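# Move three gears from furnace tray to table, upright

## Task

Lift each of the three gears off the furnace tray and set them down on the table next to the tray, each standing with its smaller end facing up; release them all at the end.

## Robot and tools

Robot: two six-joint arms, left_arm and right_arm, each ending in a parallel two-finger gripper with a wrist camera. Base of left_arm sits at (+0.018, +0.275, 0) m with quat_wxyz (+1.000, 0, 0, +0.013); base of right_arm at (-0.048, -0.344, 0) m with quat_wxyz (+0.998, 0, 0, +0.070). Joint ranges in rad, base to hand: waist -2.880 to 2.880, shoulder 0.000 to 3.142, elbow 0.000 to 3.019, wrist pitch -1.693 to 1.571, wrist yaw -1.571 to 1.571, wrist roll -2.094 to 2.094. An elbow never fully straightens.

Frames: the scene frame has its origin on the table surface midway between the arms, +z up, +x pointing away from the robot over the table, and left_arm on the +y side. The names left and right do not match image sides. Each gripper has its own axes: fingers extend along its +z, and they open and close along its y. The reported end_effector_position is the point between the pads, roughly 1 cm short of the fingertips.

execute_actions(actions): actions is a list of actions run one after another; an empty list just fetches state and images. One action is a table of at most 15 rows, each row lasting one control step of 1/30 s; if fewer rows are given, the final row repeats until 15 steps pass. Every row is a single flat list of 14 numbers, each in [-1, 1], covering both arms even when one is idle: dx, dy, dz, rx, ry, rz, opening for left_arm, then the same seven for right_arm. dx to rz are offsets, not poses: they are taken in that gripper's own axes from the gripper's measured pose when the action began (for a call's first action, the last pose a result reported), and every row refers back to that start, not to the row before. Scale: 1.0 equals 0.6 m of translation or 180 degrees of turn; rx, ry, rz form one rotation vector. opening is absolute: +1 fully open (0.094 m), -1 closed.

Motion limits: each step, the commanded pose is clipped to within 70 mm and 16 degrees of the measured pose, and damped inverse kinematics drives the joints toward it, favouring position over orientation when both cannot be met. A distant target can need several actions; after an action the arm advances at most to its last clipped pose, so send the remainder next. Arms tend to finish a centimetre or more below the command, and repeated zero offsets let them sag further. To hold an arm still, put the offset back to its desired pose in the first call of each reply and zeros in later calls, aiming higher if it still hangs low, and always send its correct opening.

move(target, speed, blocking): target is one 14-number row laid out as above, with offsets in each gripper's axes measured from the pose in the latest result that showed one. Each gripper follows a straight path; all paths finish together, lasting 0.5 to 10 s, and are cut off at 10 s if longer. Rotation goes the shorter way. Paths ignore obstacles and the other arm, and grippers may lag, wander, or overshoot speed, mainly near full reach. speed is the top path speed in m/s, 0.002 to 0.5 (default 0.25); turning is capped at twice that in rad/s. Openings are sent when the move starts. Faster contact and targets set deeper past contact push harder. The move ends when everything is at rest, or 5 s after the paths end. Its result adds a move: line with the ending (done, off_target, moving, held, fault) plus active limits: limits=paced means the sent pose was clipped; limits=held means a safety check blocked some steps, after which the arm may rush. Distances to each target are listed. With blocking=false the reply comes after 0.5 s while motion continues; use wait(0) to check, and call wait or stop before sending new rows or moves.

wait(seconds): 0 to 10; each arm keeps its last command; returns early if a running move ends. stop(): brakes the current move, needing some room, more at speed; fingers keep moving. zoom_image(camera, region): region [x0, y0, x1, y1] in pixels of that camera's last image, at most 504 by 504. read_manual(section): only "licences". finished_scene(scene): give the current scene number; irreversible, and the goal must already hold and keep holding.

Results: a state line per arm gives end_effector_position (m) and end_effector_quat_wxyz in the scene frame; printed positions may be off, more so at long reach. Hand target lines show where the controller is steering each gripper. A pose unreachable line says a clearance check altered or blocked that arm's command. grip_measured is the finger opening on the command scale; the last Joint positions value is the opening in metres; each gripper may read up to about 1 mm off. To hold something, command an opening below grip_measured, about 0.03 below for a firm grip; pads push about 50 to 62 N each, less on very thin parts, with a brief spike at first touch. Joint torques are total drive outputs, offset and noisy. Action calls list step positions; HELD with an arm label means that step was partly held back. MOTOR HOT appears from 85 °C; at 100 °C an OVER-TEMPERATURE FAULT makes that arm and gripper go limp and drop. FAULT lines mark stops.

Cameras (all 504x504): cam_head_left and cam_head_right near (-0.2, 0.1/-0.04, 0.97) looking down over the table, cam_high at about (1.04, -0.02, 1.06) facing back toward the robot, cam_low at about (1.88, -0.33, 0.24) low across the table, plus cam_left_wrist and cam_right_wrist on the grippers. Full intrinsics and T_world_to_cam were supplied, accurate to a few degrees and millimetres.

Avoid: knocking or placing anything off the table, letting the arms collide or press on each other, drops, slips, slams and hard pushes. Held parts may occasionally be tugged and loose ones nudged. While you are composing a reply the robot keeps executing your last command.

Each tool is called after "Emit:" as name(argument=value, ...) on one line, values as JSON.

## Session

Emit:
execute_actions(actions=[])

Scene clock: 0.00 s.
left_arm: end_effector_position=(+0.7016, +0.5195, +0.1582) grip_measured=+1.000 end_effector_quat_wxyz=(+0.607, -0.245, +0.719, +0.231) | right_arm: end_effector_position=(+0.5306, -0.0846, +0.3084) grip_measured=+1.000 end_effector_quat_wxyz=(+0.505, +0.005, +0.838, +0.207)
Joint positions: left_arm=[ 0.216  1.932  1.173  0.586 -0.446 -0.04   0.094] | right_arm=[ 0.296  1.447  1.164 -0.133  0.047  0.416  0.094]
Joint velocities: left_arm=[-0.005 -0.005 -0.002 -0.007 -0.007  0.022  0.   ] | right_arm=[ 0.005 -0.005 -0.017 -0.002  0.081  0.037  0.   ]
Joint torques (N m, as the arm reports them, + toward a larger angle): no reading
Motor temperatures (°C, as the motors report them): left_arm=[24 25 26 28 26 25] | right_arm=[28 27 28 27 26 26]
Hand target (left_arm): +0.707, +0.521, +0.166; +0.614, -0.246, +0.713, +0.231
Hand target (right_arm): +0.535, -0.082, +0.335; +0.523, +0.005, +0.825, +0.216

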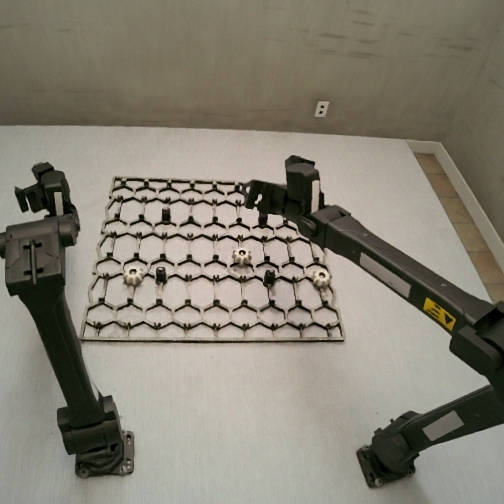

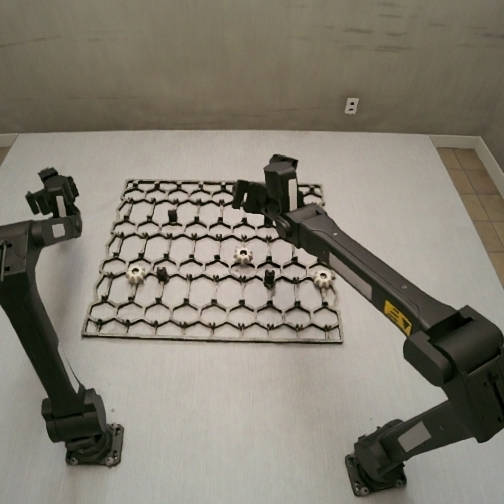

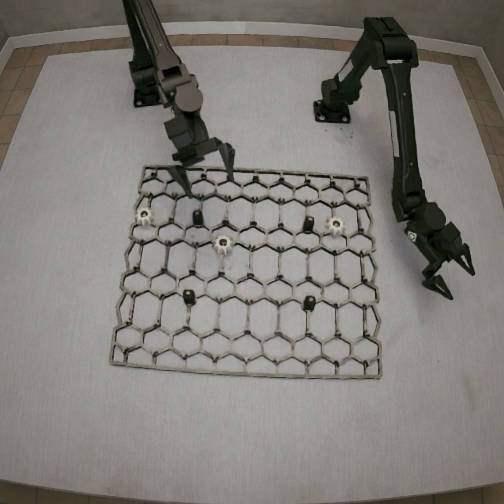

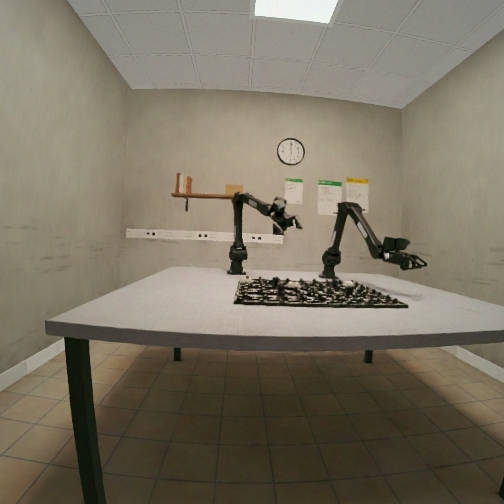

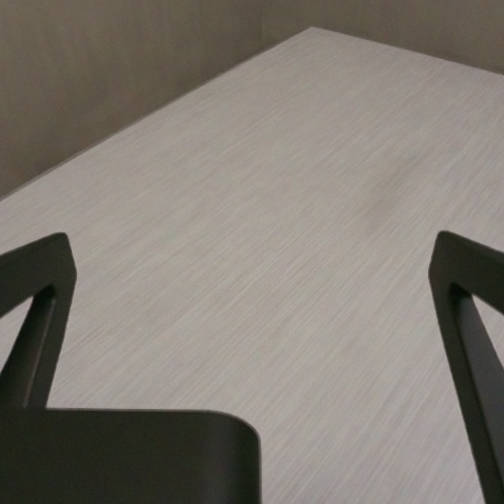

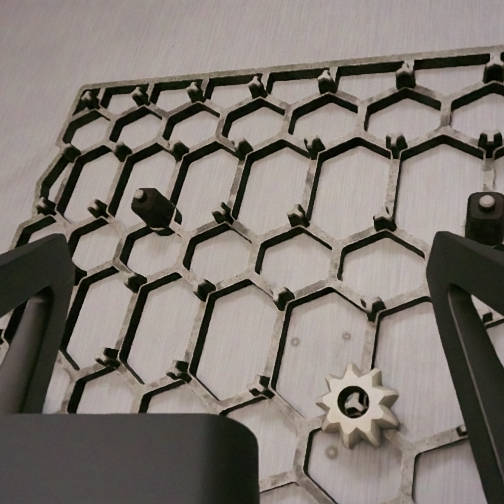

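Emit:
zoom_image(camera="cam_high", region=[110, 180, 370, 280])

Emit:
zoom_image(camera="cam_head_left", region=[100, 230, 350, 300])

Region (110, 180, 370, 280) of cam_high's 504x504 image, scaled by 1.938, with more detail than that image has; it fills the top 194 rows of this view, and the rest is white.

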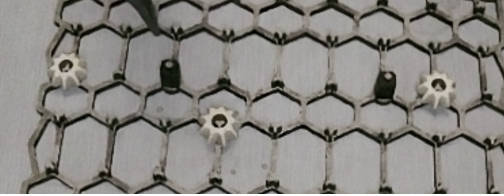

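Region (100, 230, 350, 300) of cam_head_left's 504x504 image, scaled by 2.016, with more detail than that image has; it fills the top 141 rows of this view, and the rest is white.

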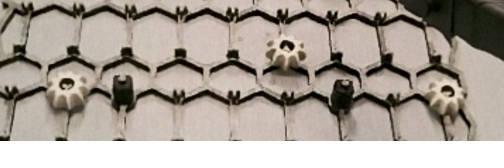

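Emit:
move(target=[0.154,-0.166,-0.607,0.163,0.428,0.173,1, 0.254,-0.428,-0.127,0.139,0.340,-0.003,1], speed=0.4)

Scene clock: 4.33 s.
left_arm: end_effector_position=(+0.4612, +0.2096, +0.1146) grip_measured=+1.000 end_effector_quat_wxyz=(-0.008, -0.009, +1.000, +0.009) | right_arm: end_effector_position=(+0.4217, -0.3093, +0.1020) grip_measured=+1.000 end_effector_quat_wxyz=(-0.022, -0.004, +1.000, -0.004)
Joint positions: left_arm=[-0.177  1.599  1.205 -1.196 -0.015 -0.169  0.094] | right_arm=[-0.062  1.682  1.273 -1.206  0.005  0.07   0.094]
Joint velocities: left_arm=[-0.015 -0.005 -0.017 -0.012 -0.022  0.066  0.   ] | right_arm=[-0.005  0.005  0.027  0.007  0.022  0.051  0.   ]
Joint torques (N m, as the arm reports them, + toward a larger angle): left_arm=[ -1.07 -12.95  13.03  -0.35   0.    -0.07] | right_arm=[ -3.49 -14.05  13.03  -0.54   0.17  -0.21]
Motor temperatures (°C, as the motors report them): left_arm=[24 25 27 28 26 25] | right_arm=[28 27 29 27 26 26]
Hand target (left_arm): +0.473, +0.205, +0.118; -0.007, -0.011, +1.000, +0.006
Hand target (right_arm): +0.443, -0.313, +0.120; +0.001, -0.003, +1.000, -0.004
Off the commanded pose (left_arm): 0.015 m, 2 deg.
Off the commanded pose (right_arm): 0.028 m, 3 deg.
move: off_target (left_arm, right_arm)
camera_calibration (this result's frames):
cam_left_wrist: T_world_to_cam=[[0.0134203, -0.999796, -0.0151135, 0.203125], [-0.80747, -0.0197512, 0.589578, 0.31167], [-0.589756, 0.00429137, -0.80757, 0.487309], [0, 0, 0, 1]] pos_world=[0.536332, 0.207148, 0.212852]
cam_right_wrist: T_world_to_cam=[[0.0214563, -0.999767, 0.00251815, -0.322017], [-0.787426, -0.0153471, 0.616218, 0.27167], [-0.616035, -0.0152046, -0.787572, 0.462733], [0, 0, 0, 1]] pos_world=[0.50589, -0.310737, 0.197838]

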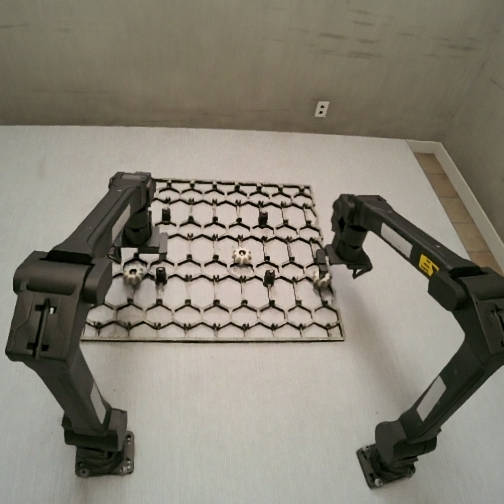

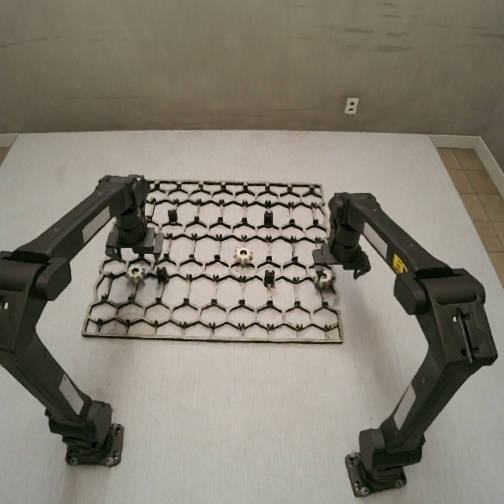

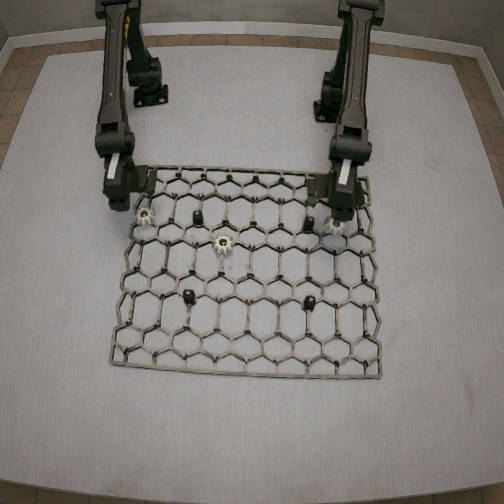

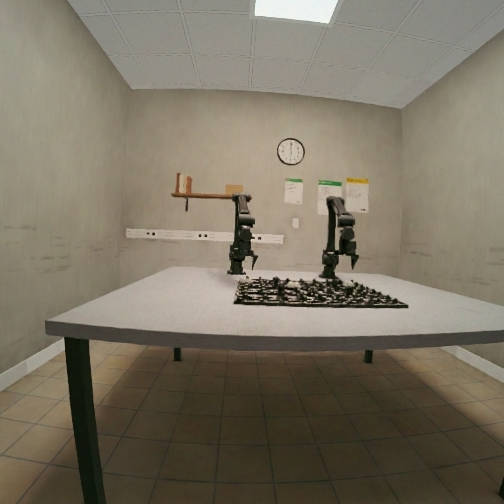

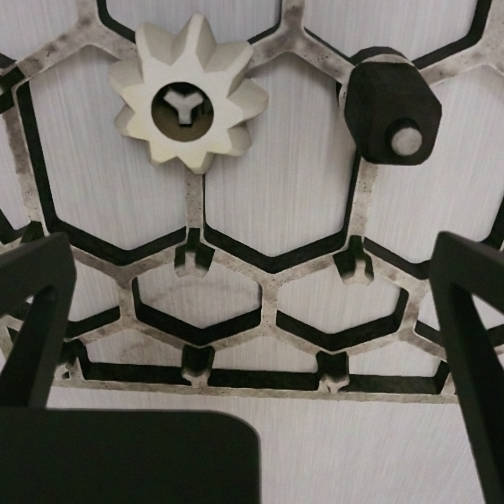

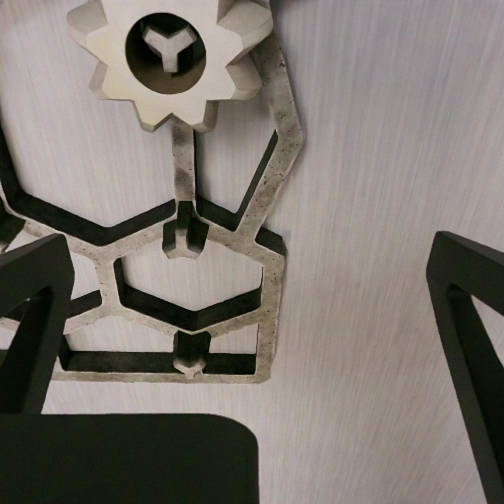

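Emit:
move(target=[-0.035,0.04,0.07,0,0,0,1, -0.09,0.04,0.03,0,-0.015,0,1])

Scene clock: 5.53 s.
left_arm: end_effector_position=(+0.4775, +0.2318, +0.0786) grip_measured=+1.000 end_effector_quat_wxyz=(-0.009, -0.010, +1.000, +0.008) | right_arm: end_effector_position=(+0.4491, -0.2933, +0.0635) grip_measured=+1.000 end_effector_quat_wxyz=(-0.029, -0.003, +1.000, -0.005)
Joint positions: left_arm=[-0.124  1.672  1.193 -1.111 -0.015 -0.12   0.094] | right_arm=[-0.034  1.801  1.326 -1.155  0.005  0.1    0.094]
Joint velocities: left_arm=[ 0.005 -0.005  0.012  0.012 -0.022 -0.037  0.   ] | right_arm=[-0.005 -0.005  0.022 -0.002 -0.037  0.007  0.   ]
Joint torques (N m, as the arm reports them, + toward a larger angle): left_arm=[  0.49 -15.08   9.35   0.82  -0.12   0.12] | right_arm=[ -2.38 -14.82  12.88   0.01   0.18   0.05]
Motor temperatures (°C, as the motors report them): left_arm=[24 25 27 28 26 25] | right_arm=[28 27 29 27 26 26]
Hand target (left_arm): +0.482, +0.234, +0.073; -0.008, -0.009, +1.000, +0.008
Hand target (right_arm): +0.473, -0.285, +0.082; +0.002, -0.004, +1.000, -0.003
Off the commanded pose (left_arm): 0.007 m, 0 deg.
Off the commanded pose (right_arm): 0.032 m, 4 deg.
move: off_target (right_arm)
camera_calibration (this result's frames):
cam_left_wrist: T_world_to_cam=[[0.0168553, -0.999756, -0.0142563, 0.222891], [-0.806904, -0.022021, 0.590272, 0.346742], [-0.590442, 0.00155426, -0.807078, 0.468677], [0, 0, 0, 1]] pos_world=[0.552757, 0.229744, 0.176765]
cam_right_wrist: T_world_to_cam=[[0.0196432, -0.999794, 0.00508136, -0.305782], [-0.778415, -0.0121038, 0.627633, 0.313429], [-0.627442, -0.0162841, -0.778493, 0.453852], [0, 0, 0, 1]] pos_world=[0.534751, -0.294535, 0.158156]

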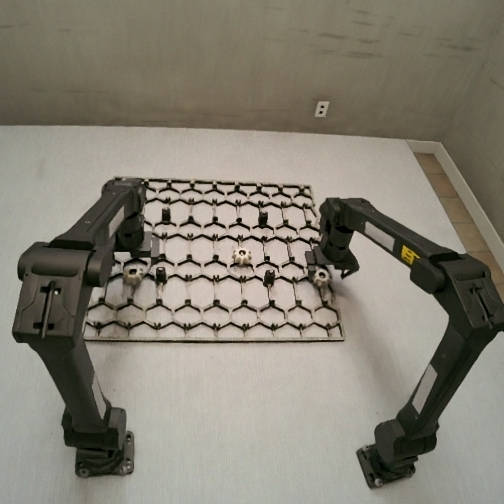

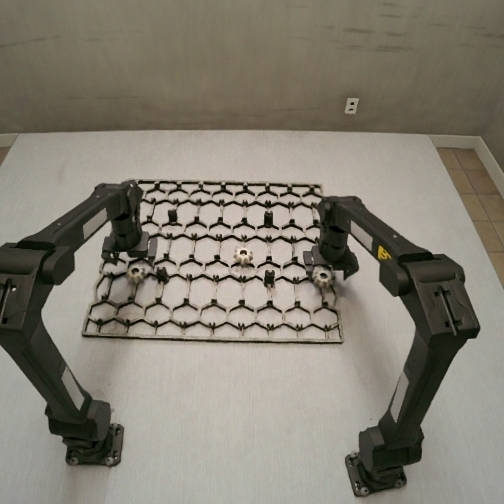

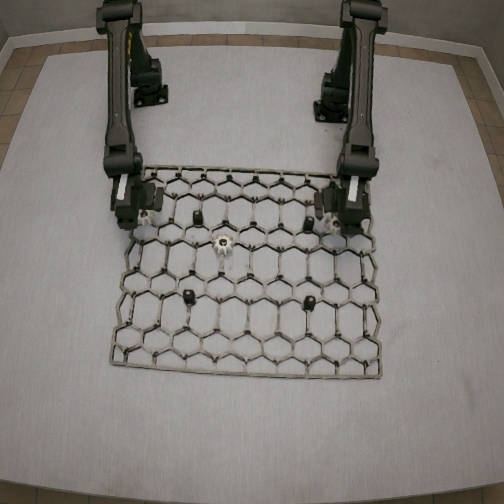

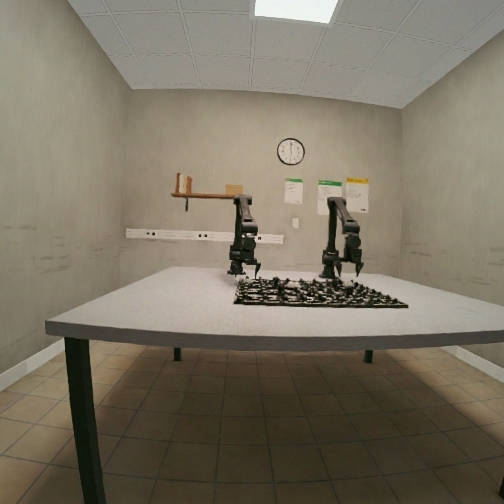

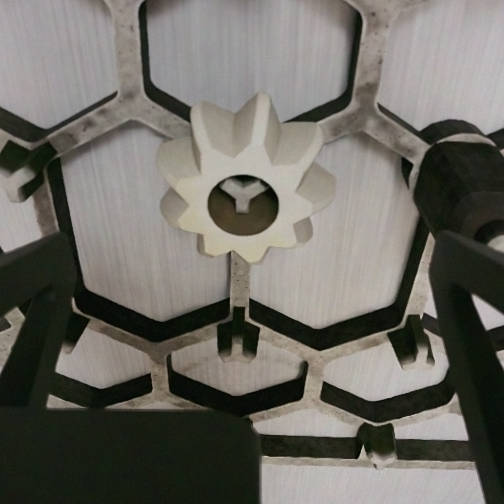

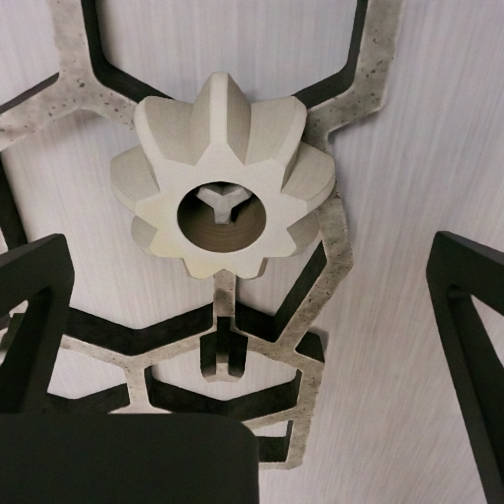

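Emit:
move(target=[0,0.003,0.08,0,0,0,0.3, -0.06,0.018,0.03,0,-0.02,0,0.5], speed=0.12)

Scene clock: 6.50 s.
left_arm: end_effector_position=(+0.4749, +0.2321, +0.0389) grip_measured=+0.302 end_effector_quat_wxyz=(-0.006, -0.010, +1.000, +0.008) | right_arm: end_effector_position=(+0.4630, -0.2912, +0.0329) grip_measured=+0.501 end_effector_quat_wxyz=(-0.021, -0.000, +1.000, -0.005)
Joint positions: left_arm=[-0.124  1.716  1.131 -1.    -0.015 -0.119  0.061] | right_arm=[-0.032  1.863  1.326 -1.077  0.006  0.106  0.071]
Joint velocities: left_arm=[-0.015  0.005 -0.007 -0.002 -0.022  0.066 -0.001] | right_arm=[ 0.005 -0.015 -0.007 -0.002 -0.051  0.051 -0.   ]
Joint torques (N m, as the arm reports them, + toward a larger angle): left_arm=[  0.35 -14.19   8.79   0.74  -0.1    0.07] | right_arm=[ -1.85 -15.54  11.3    0.17   0.24  -0.01]
Motor temperatures (°C, as the motors report them): left_arm=[24 25 27 28 26 25] | right_arm=[28 27 29 27 26 26]
Hand target (left_arm): +0.477, +0.235, +0.031; -0.009, -0.010, +1.000, +0.008
Hand target (right_arm): +0.483, -0.282, +0.044; +0.003, -0.003, +1.000, -0.005
Off the commanded pose (left_arm): 0.009 m, 0 deg.
Off the commanded pose (right_arm): 0.025 m, 3 deg.
move: off_target (right_arm)
camera_calibration (this result's frames):
cam_left_wrist: T_world_to_cam=[[0.0161776, -0.999773, -0.0138766, 0.223009], [-0.810728, -0.0212388, 0.585038, 0.369873], [-0.5852, 0.00178566, -0.810887, 0.432701], [0, 0, 0, 1]] pos_world=[0.549476, 0.230042, 0.137576]
cam_right_wrist: T_world_to_cam=[[0.015048, -0.999874, 0.00507202, -0.301741], [-0.788711, -0.00875182, 0.614702, 0.349601], [-0.61458, -0.0132504, -0.788743, 0.43404], [0, 0, 0, 1]] pos_world=[0.547027, -0.292892, 0.128976]

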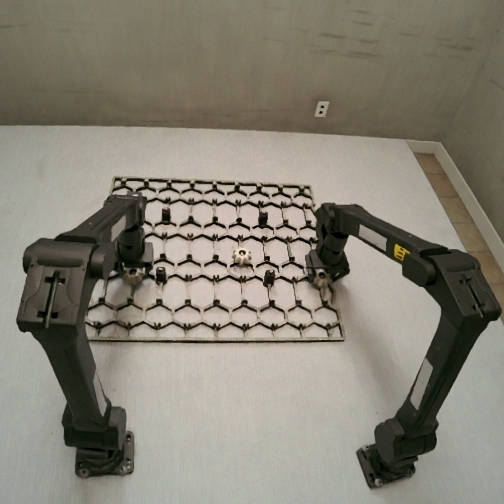

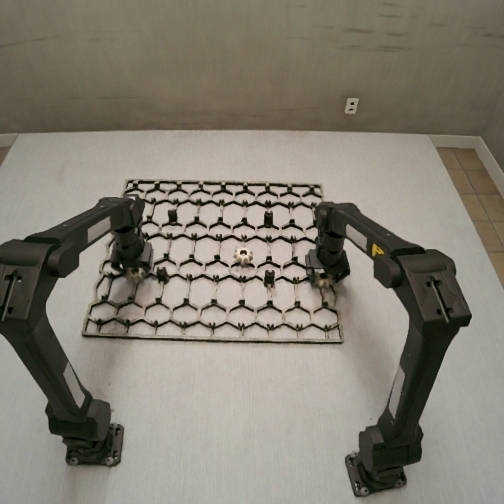

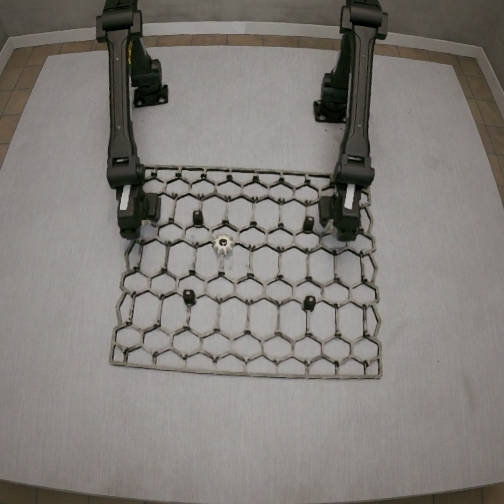

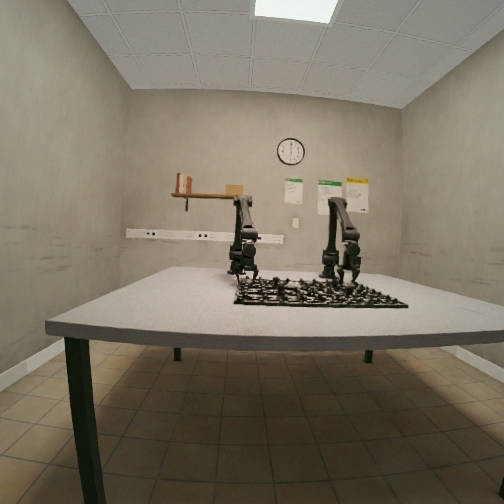

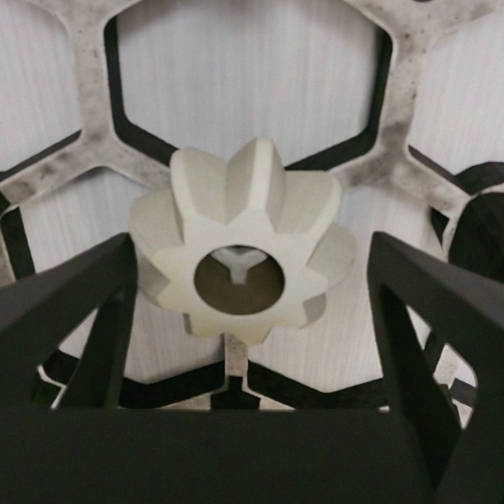

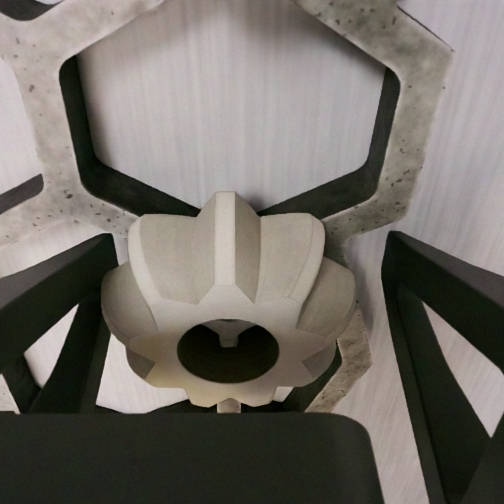

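Emit:
move(target=[0,0.005,0.04,0,0,0,0.3, -0.035,0.012,-0.005,0,-0.02,0,0.5], speed=0.06)

Scene clock: 7.47 s.
left_arm: end_effector_position=(+0.4762, +0.2331, +0.0305) grip_measured=+0.302 end_effector_quat_wxyz=(+0.006, -0.011, +1.000, +0.009) | right_arm: end_effector_position=(+0.4666, -0.2908, +0.0328) grip_measured=+0.501 end_effector_quat_wxyz=(-0.013, -0.000, +1.000, -0.004)
Joint positions: left_arm=[-0.123  1.719  1.109 -0.951 -0.018 -0.119  0.061] | right_arm=[-0.032  1.863  1.326 -1.062  0.006  0.106  0.071]
Joint velocities: left_arm=[-0.005  0.005 -0.012 -0.012  0.007 -0.007 -0.002] | right_arm=[-0.005 -0.005 -0.002 -0.012 -0.037 -0.022 -0.001]
Joint torques (N m, as the arm reports them, + toward a larger angle): left_arm=[  0.55 -12.5    8.2    0.79  -0.03   0.08] | right_arm=[ -1.58 -14.79   9.6    1.43   0.27  -0.02]
Motor temperatures (°C, as the motors report them): left_arm=[24 25 27 28 26 25] | right_arm=[28 27 29 27 26 26]
Hand target (left_arm): +0.475, +0.236, +0.015; -0.006, -0.010, +1.000, +0.008
Hand target (right_arm): +0.484, -0.284, +0.036; +0.011, -0.000, +1.000, -0.005
Off the commanded pose (left_arm): 0.016 m, 1 deg.
Off the commanded pose (right_arm): 0.019 m, 3 deg.
move: off_target (left_arm, right_arm)
camera_calibration (this result's frames):
cam_left_wrist: T_world_to_cam=[[0.017646, -0.999737, -0.0146528, 0.223174], [-0.824008, -0.0228417, 0.566118, 0.383211], [-0.566304, 0.00208429, -0.824194, 0.417975], [0, 0, 0, 1]] pos_world=[0.548531, 0.230997, 0.13082]
cam_right_wrist: T_world_to_cam=[[0.0146017, -0.999886, 0.00371945, -0.301157], [-0.797723, -0.00940656, 0.602951, 0.356952], [-0.602847, -0.0117712, -0.79777, 0.431427], [0, 0, 0, 1]] pos_world=[0.549231, -0.292686, 0.130075]

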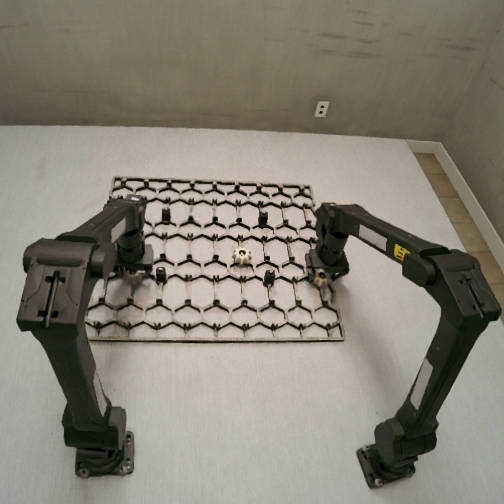

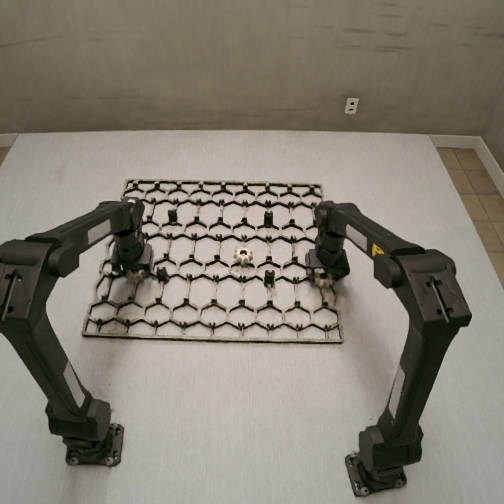

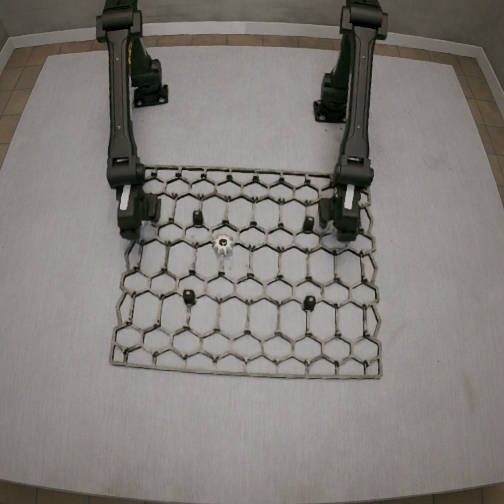

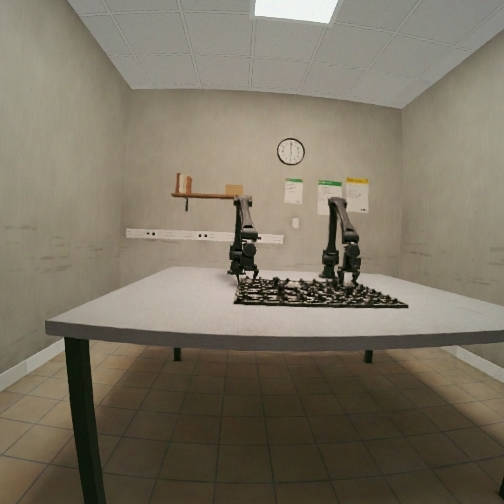

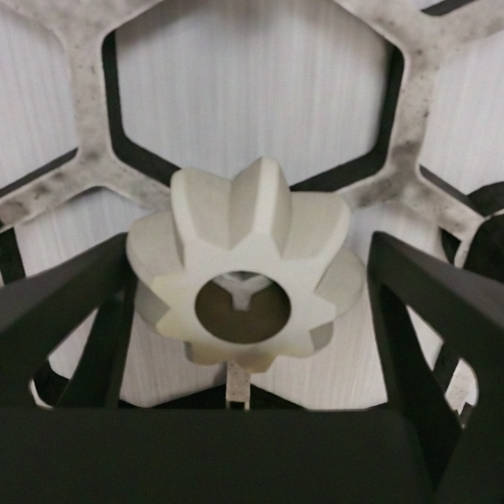

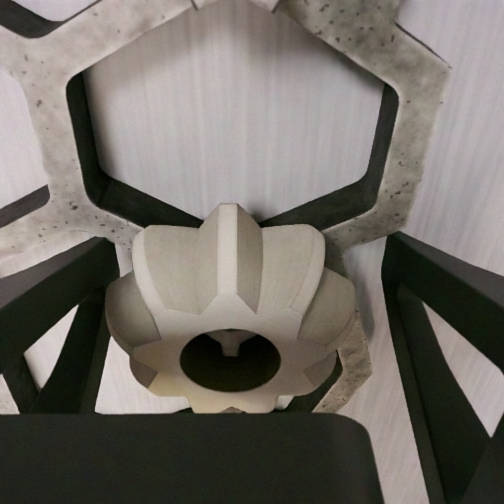

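Emit:
move(target=[0,0,0.005,0,0,0,-0.4, -0.01,0,-0.01,0,-0.02,0,-0.4], speed=0.05)

Scene clock: 8.43 s.
left_arm: end_effector_position=(+0.4762, +0.2335, +0.0303) grip_measured=+0.199 end_effector_quat_wxyz=(+0.006, -0.011, +1.000, +0.010) | right_arm: end_effector_position=(+0.4644, -0.2889, +0.0328) grip_measured=+0.229 end_effector_quat_wxyz=(-0.006, +0.004, +1.000, -0.003)
Joint positions: left_arm=[-0.123  1.719  1.109 -0.951 -0.02  -0.119  0.056] | right_arm=[-0.029  1.85   1.307 -1.041  0.004  0.118  0.058]
Joint velocities: left_arm=[-0.005  0.005  0.002  0.002 -0.022 -0.037  0.001] | right_arm=[-0.015 -0.005 -0.007 -0.002  0.022  0.022 -0.002]
Joint torques (N m, as the arm reports them, + toward a larger angle): left_arm=[ -0.1  -15.63   8.27   0.49  -0.08   0.01] | right_arm=[ -2.83 -16.95   7.38   1.67   0.33  -0.21]
Motor temperatures (°C, as the motors report them): left_arm=[24 25 27 28 26 25] | right_arm=[28 28 29 27 26 26]
Hand target (left_arm): +0.476, +0.233, +0.027; +0.006, -0.011, +1.000, +0.009
Hand target (right_arm): +0.473, -0.291, +0.039; +0.018, +0.000, +1.000, -0.005
Off the commanded pose (left_arm): 0.003 m, 0 deg.
Off the commanded pose (right_arm): 0.010 m, 3 deg.
move: off_target (right_arm)
camera_calibration (this result's frames):
cam_left_wrist: T_world_to_cam=[[0.0176614, -0.999706, -0.0165911, 0.223546], [-0.823898, -0.0239526, 0.566232, 0.383508], [-0.566463, 0.00366892, -0.824079, 0.417541], [0, 0, 0, 1]] pos_world=[0.548545, 0.231134, 0.130641]
cam_right_wrist: T_world_to_cam=[[0.00690032, -0.999976, 0.000245063, -0.295527], [-0.806285, -0.0054188, 0.591502, 0.360694], [-0.591487, -0.00427914, -0.806303, 0.427225], [0, 0, 0, 1]] pos_world=[0.54556, -0.291737, 0.131194]

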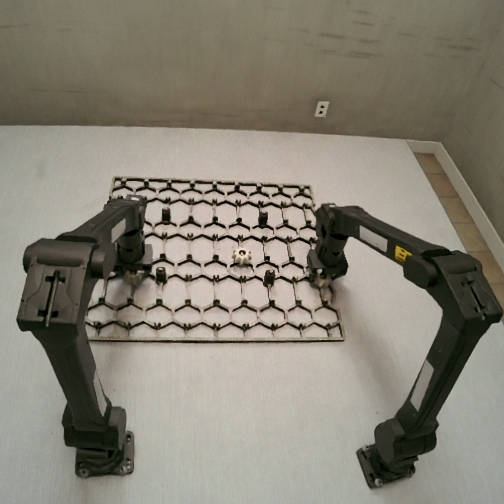

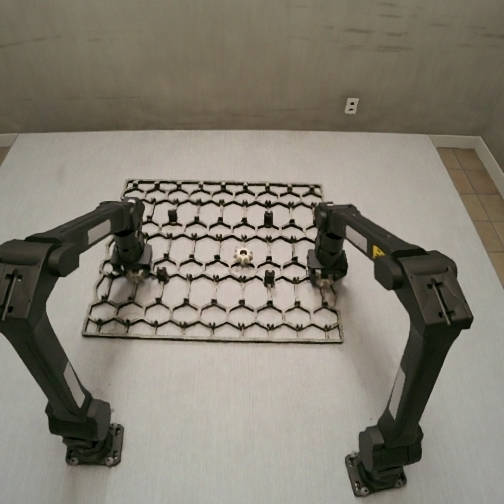

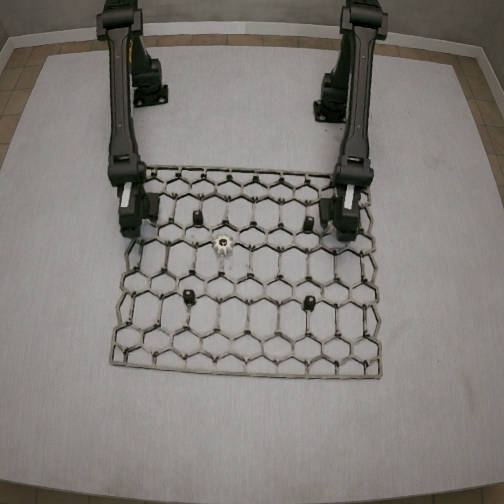

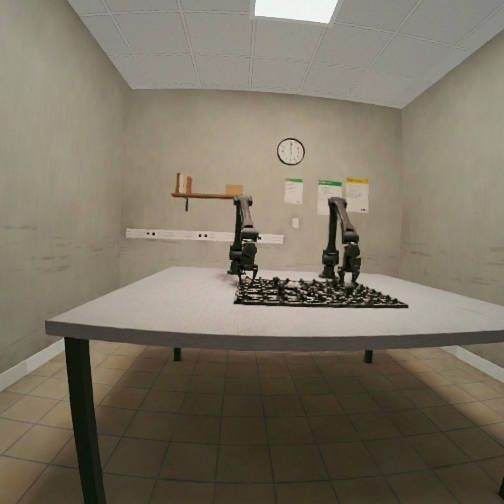

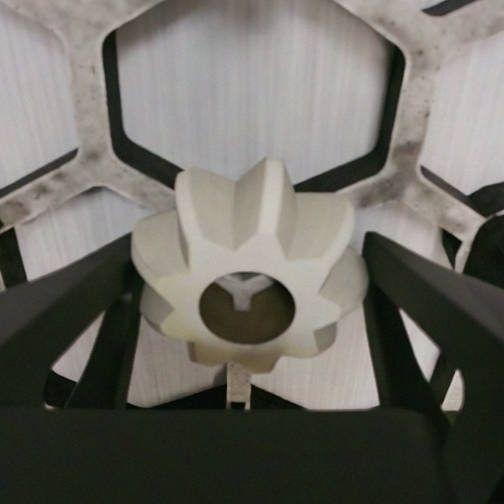

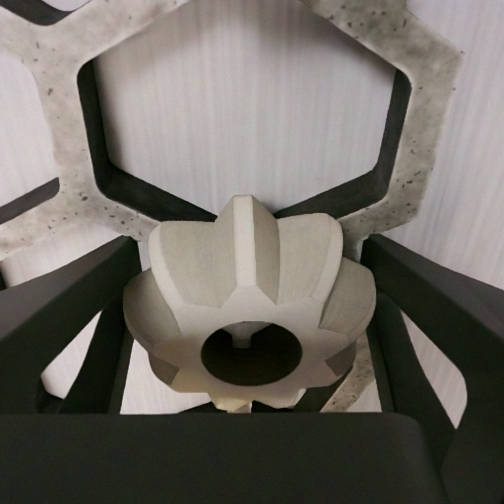

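Lift straight up.

Emit:
move(target=[0,0,-0.13,0,0,0,0.1, -0.02,0,-0.15,0,0,0,0.1], speed=0.12)

Emit:
move(target=[0,0.25,0,0,0,0,0.1, -0.02,-0.2,-0.02,0,0,0,0.1], speed=0.2)

Scene clock: 10.50 s.
left_arm: end_effector_position=(+0.4567, +0.2361, +0.0828) grip_measured=+0.199 end_effector_quat_wxyz=(-0.023, -0.010, +1.000, +0.015) | right_arm: end_effector_position=(+0.4636, -0.2886, +0.0358) grip_measured=+0.229 end_effector_quat_wxyz=(-0.034, -0.000, +0.999, -0.005)
Joint positions: left_arm=[-0.123  1.634  1.155 -1.14  -0.024 -0.119  0.056] | right_arm=[-0.029  1.876  1.354 -1.118  0.003  0.111  0.058]
Joint velocities: left_arm=[-0.005 -0.005 -0.007 -0.027 -0.022 -0.051 -0.001] | right_arm=[-0.005 -0.005 -0.002 -0.012 -0.051  0.037  0.001]
Joint torques (N m, as the arm reports them, + toward a larger angle): left_arm=[ -1.33 -17.23  13.55  -0.56   0.01  -0.01] | right_arm=[ -3.36 -22.23  13.32  -4.68   0.05  -0.11]
Motor temperatures (°C, as the motors report them): left_arm=[24 25 27 28 26 25] | right_arm=[28 28 29 27 26 26]
Hand target (left_arm): +0.473, +0.232, +0.109; +0.006, -0.011, +1.000, +0.010
Hand target (right_arm): +0.473, -0.289, +0.102; -0.005, +0.003, +1.000, -0.002
Off the commanded pose (left_arm): 0.032 m, 3 deg.
Off the commanded pose (right_arm): 0.088 m, 3 deg; position clipped at the last step of the last action.
move: off_target (left_arm, right_arm); limits=paced
camera_calibration (this result's frames):
cam_left_wrist: T_world_to_cam=[[0.0163291, -0.999492, -0.0273616, 0.228852], [-0.790362, -0.0296641, 0.611922, 0.320024], [-0.612422, 0.0116335, -0.790445, 0.466021], [0, 0, 0, 1]] pos_world=[0.534599, 0.232808, 0.178797]
cam_right_wrist: T_world_to_cam=[[0.0142508, -0.999887, 0.00472309, -0.298821], [-0.772427, -0.00800917, 0.635053, 0.340275], [-0.634943, -0.0126982, -0.772454, 0.445702], [0, 0, 0, 1]] pos_world=[0.550092, -0.290403, 0.129603]

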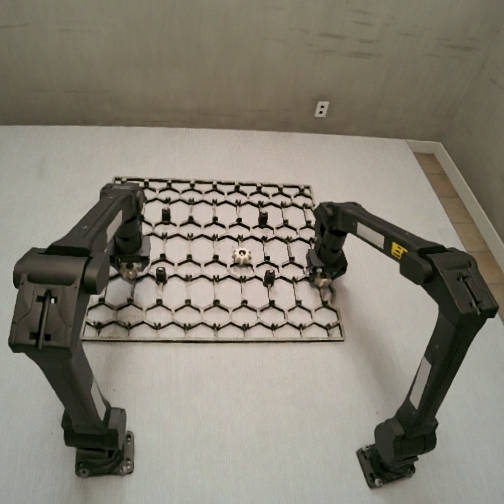

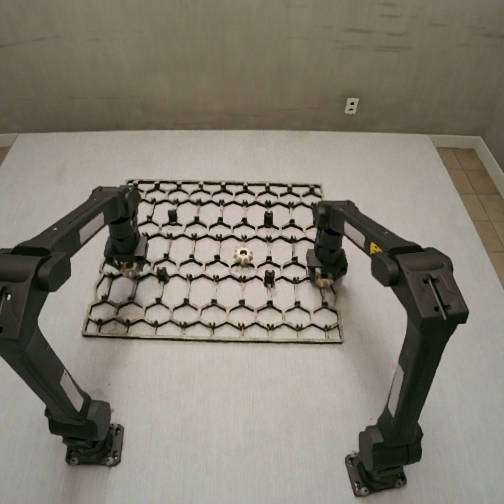

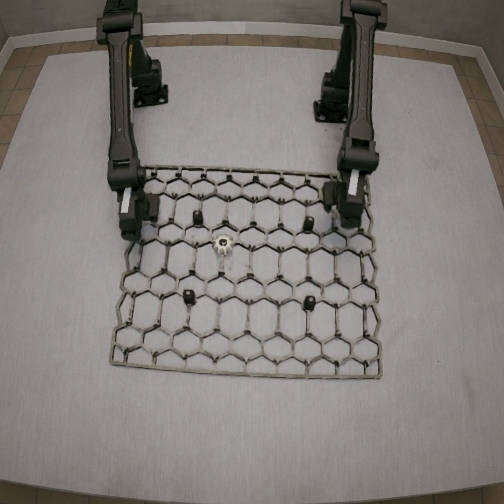

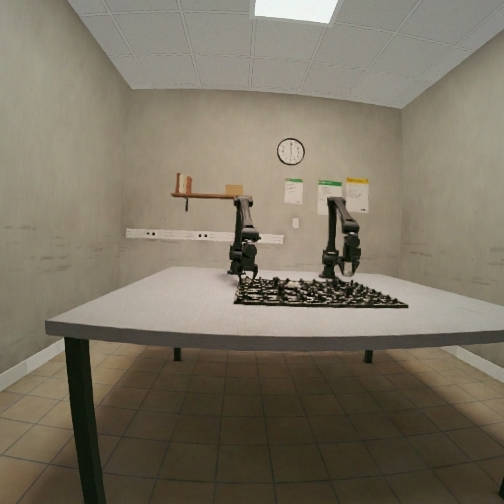

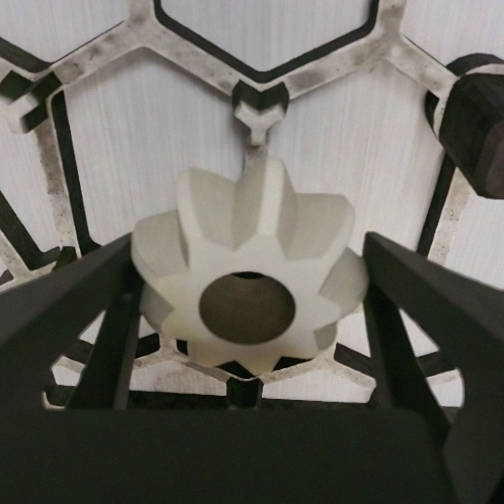

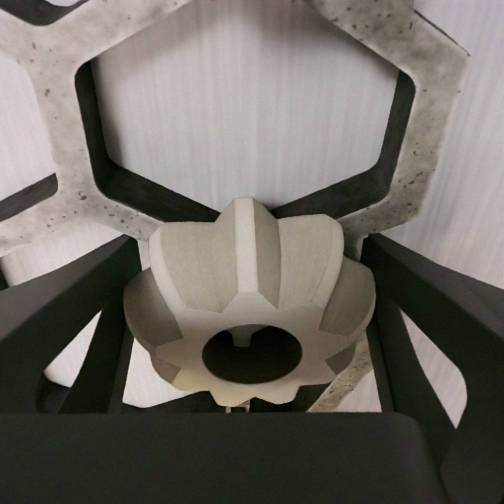

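Scene clock: 11.77 s.
left_arm: end_effector_position=(+0.4372, +0.3820, +0.0768) grip_measured=+0.199 end_effector_quat_wxyz=(-0.036, -0.017, +0.999, +0.008) | right_arm: end_effector_position=(+0.4626, -0.2910, +0.0335) grip_measured=+0.228 end_effector_quat_wxyz=(-0.039, -0.014, +0.999, +0.011)
Joint positions: left_arm=[ 0.212  1.634  1.136 -1.14  -0.032  0.202  0.056] | right_arm=[-0.043  1.88   1.354 -1.121 -0.029  0.066  0.058]
Joint velocities: left_arm=[ 0.005 -0.015  0.002 -0.002 -0.022  0.051  0.001] | right_arm=[-0.024 -0.005 -0.002 -0.012 -0.022 -0.051 -0.001]
Joint torques (N m, as the arm reports them, + toward a larger angle): left_arm=[ -0.78 -13.35  13.73  -0.2   -0.14   0.1 ] | right_arm=[-13.23 -17.37   8.27  -0.82   1.5   -0.88]
Motor temperatures (°C, as the motors report them): left_arm=[24 25 27 28 26 25] | right_arm=[28 28 29 27 26 26]
Hand target (left_arm): +0.456, +0.386, +0.088; -0.021, -0.010, +1.000, +0.012
Hand target (right_arm): +0.466, -0.359, +0.041; -0.036, +0.002, +0.999, -0.007
Off the commanded pose (left_arm): 0.020 m, 2 deg.
Off the commanded pose (right_arm): 0.119 m, 3 deg; position clipped at the last step of the last action.
move: off_target (left_arm, right_arm); limits=paced
camera_calibration (this result's frames):
cam_left_wrist: T_world_to_cam=[[0.0300856, -0.999437, -0.0148728, 0.367878], [-0.773358, -0.0327018, 0.633125, 0.304708], [-0.633255, -0.00754592, -0.773907, 0.462796], [0, 0, 0, 1]] pos_world=[0.517649, 0.381127, 0.170714]
cam_right_wrist: T_world_to_cam=[[0.0410727, -0.998724, -0.0293812, -0.312042], [-0.764625, -0.050347, 0.642506, 0.324809], [-0.643165, -0.00392383, -0.765717, 0.449405], [0, 0, 0, 1]] pos_world=[0.550215, -0.293527, 0.126258]

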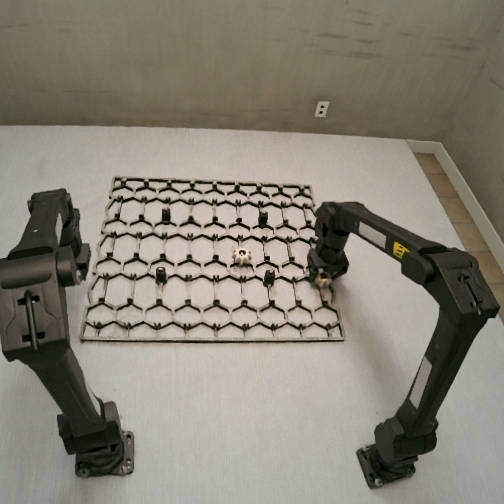

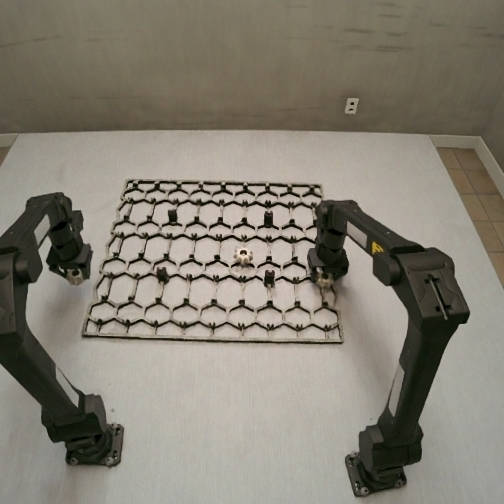

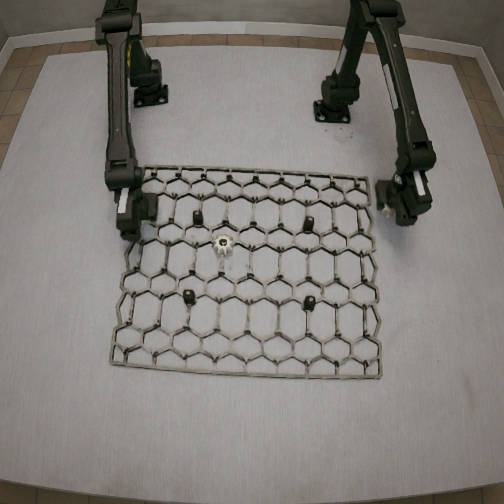

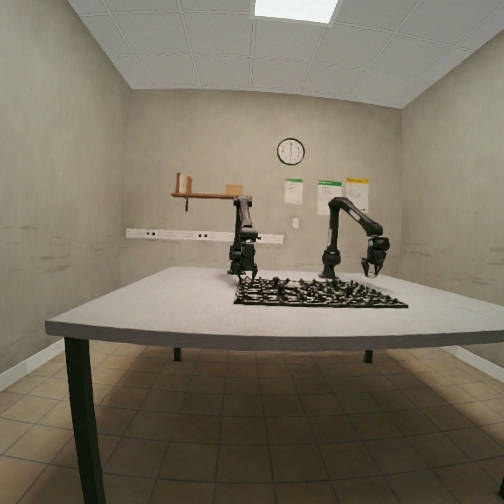

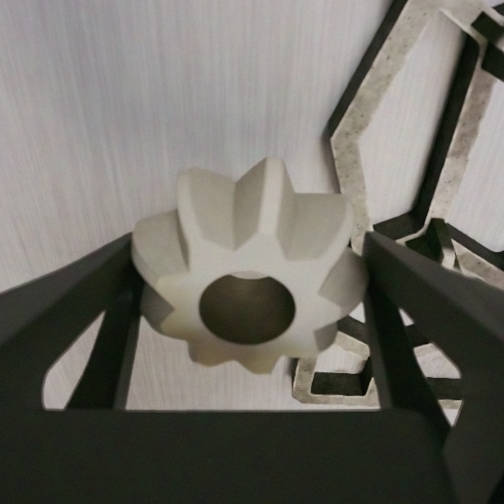

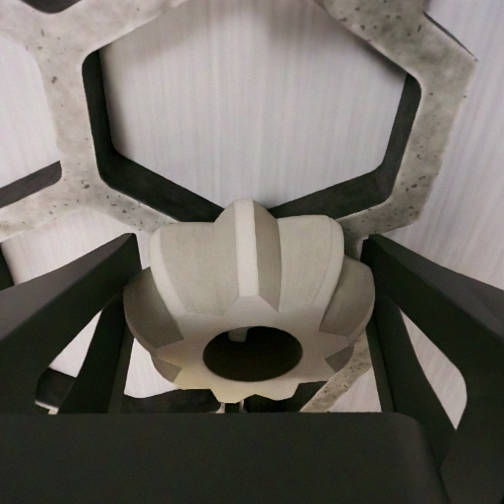

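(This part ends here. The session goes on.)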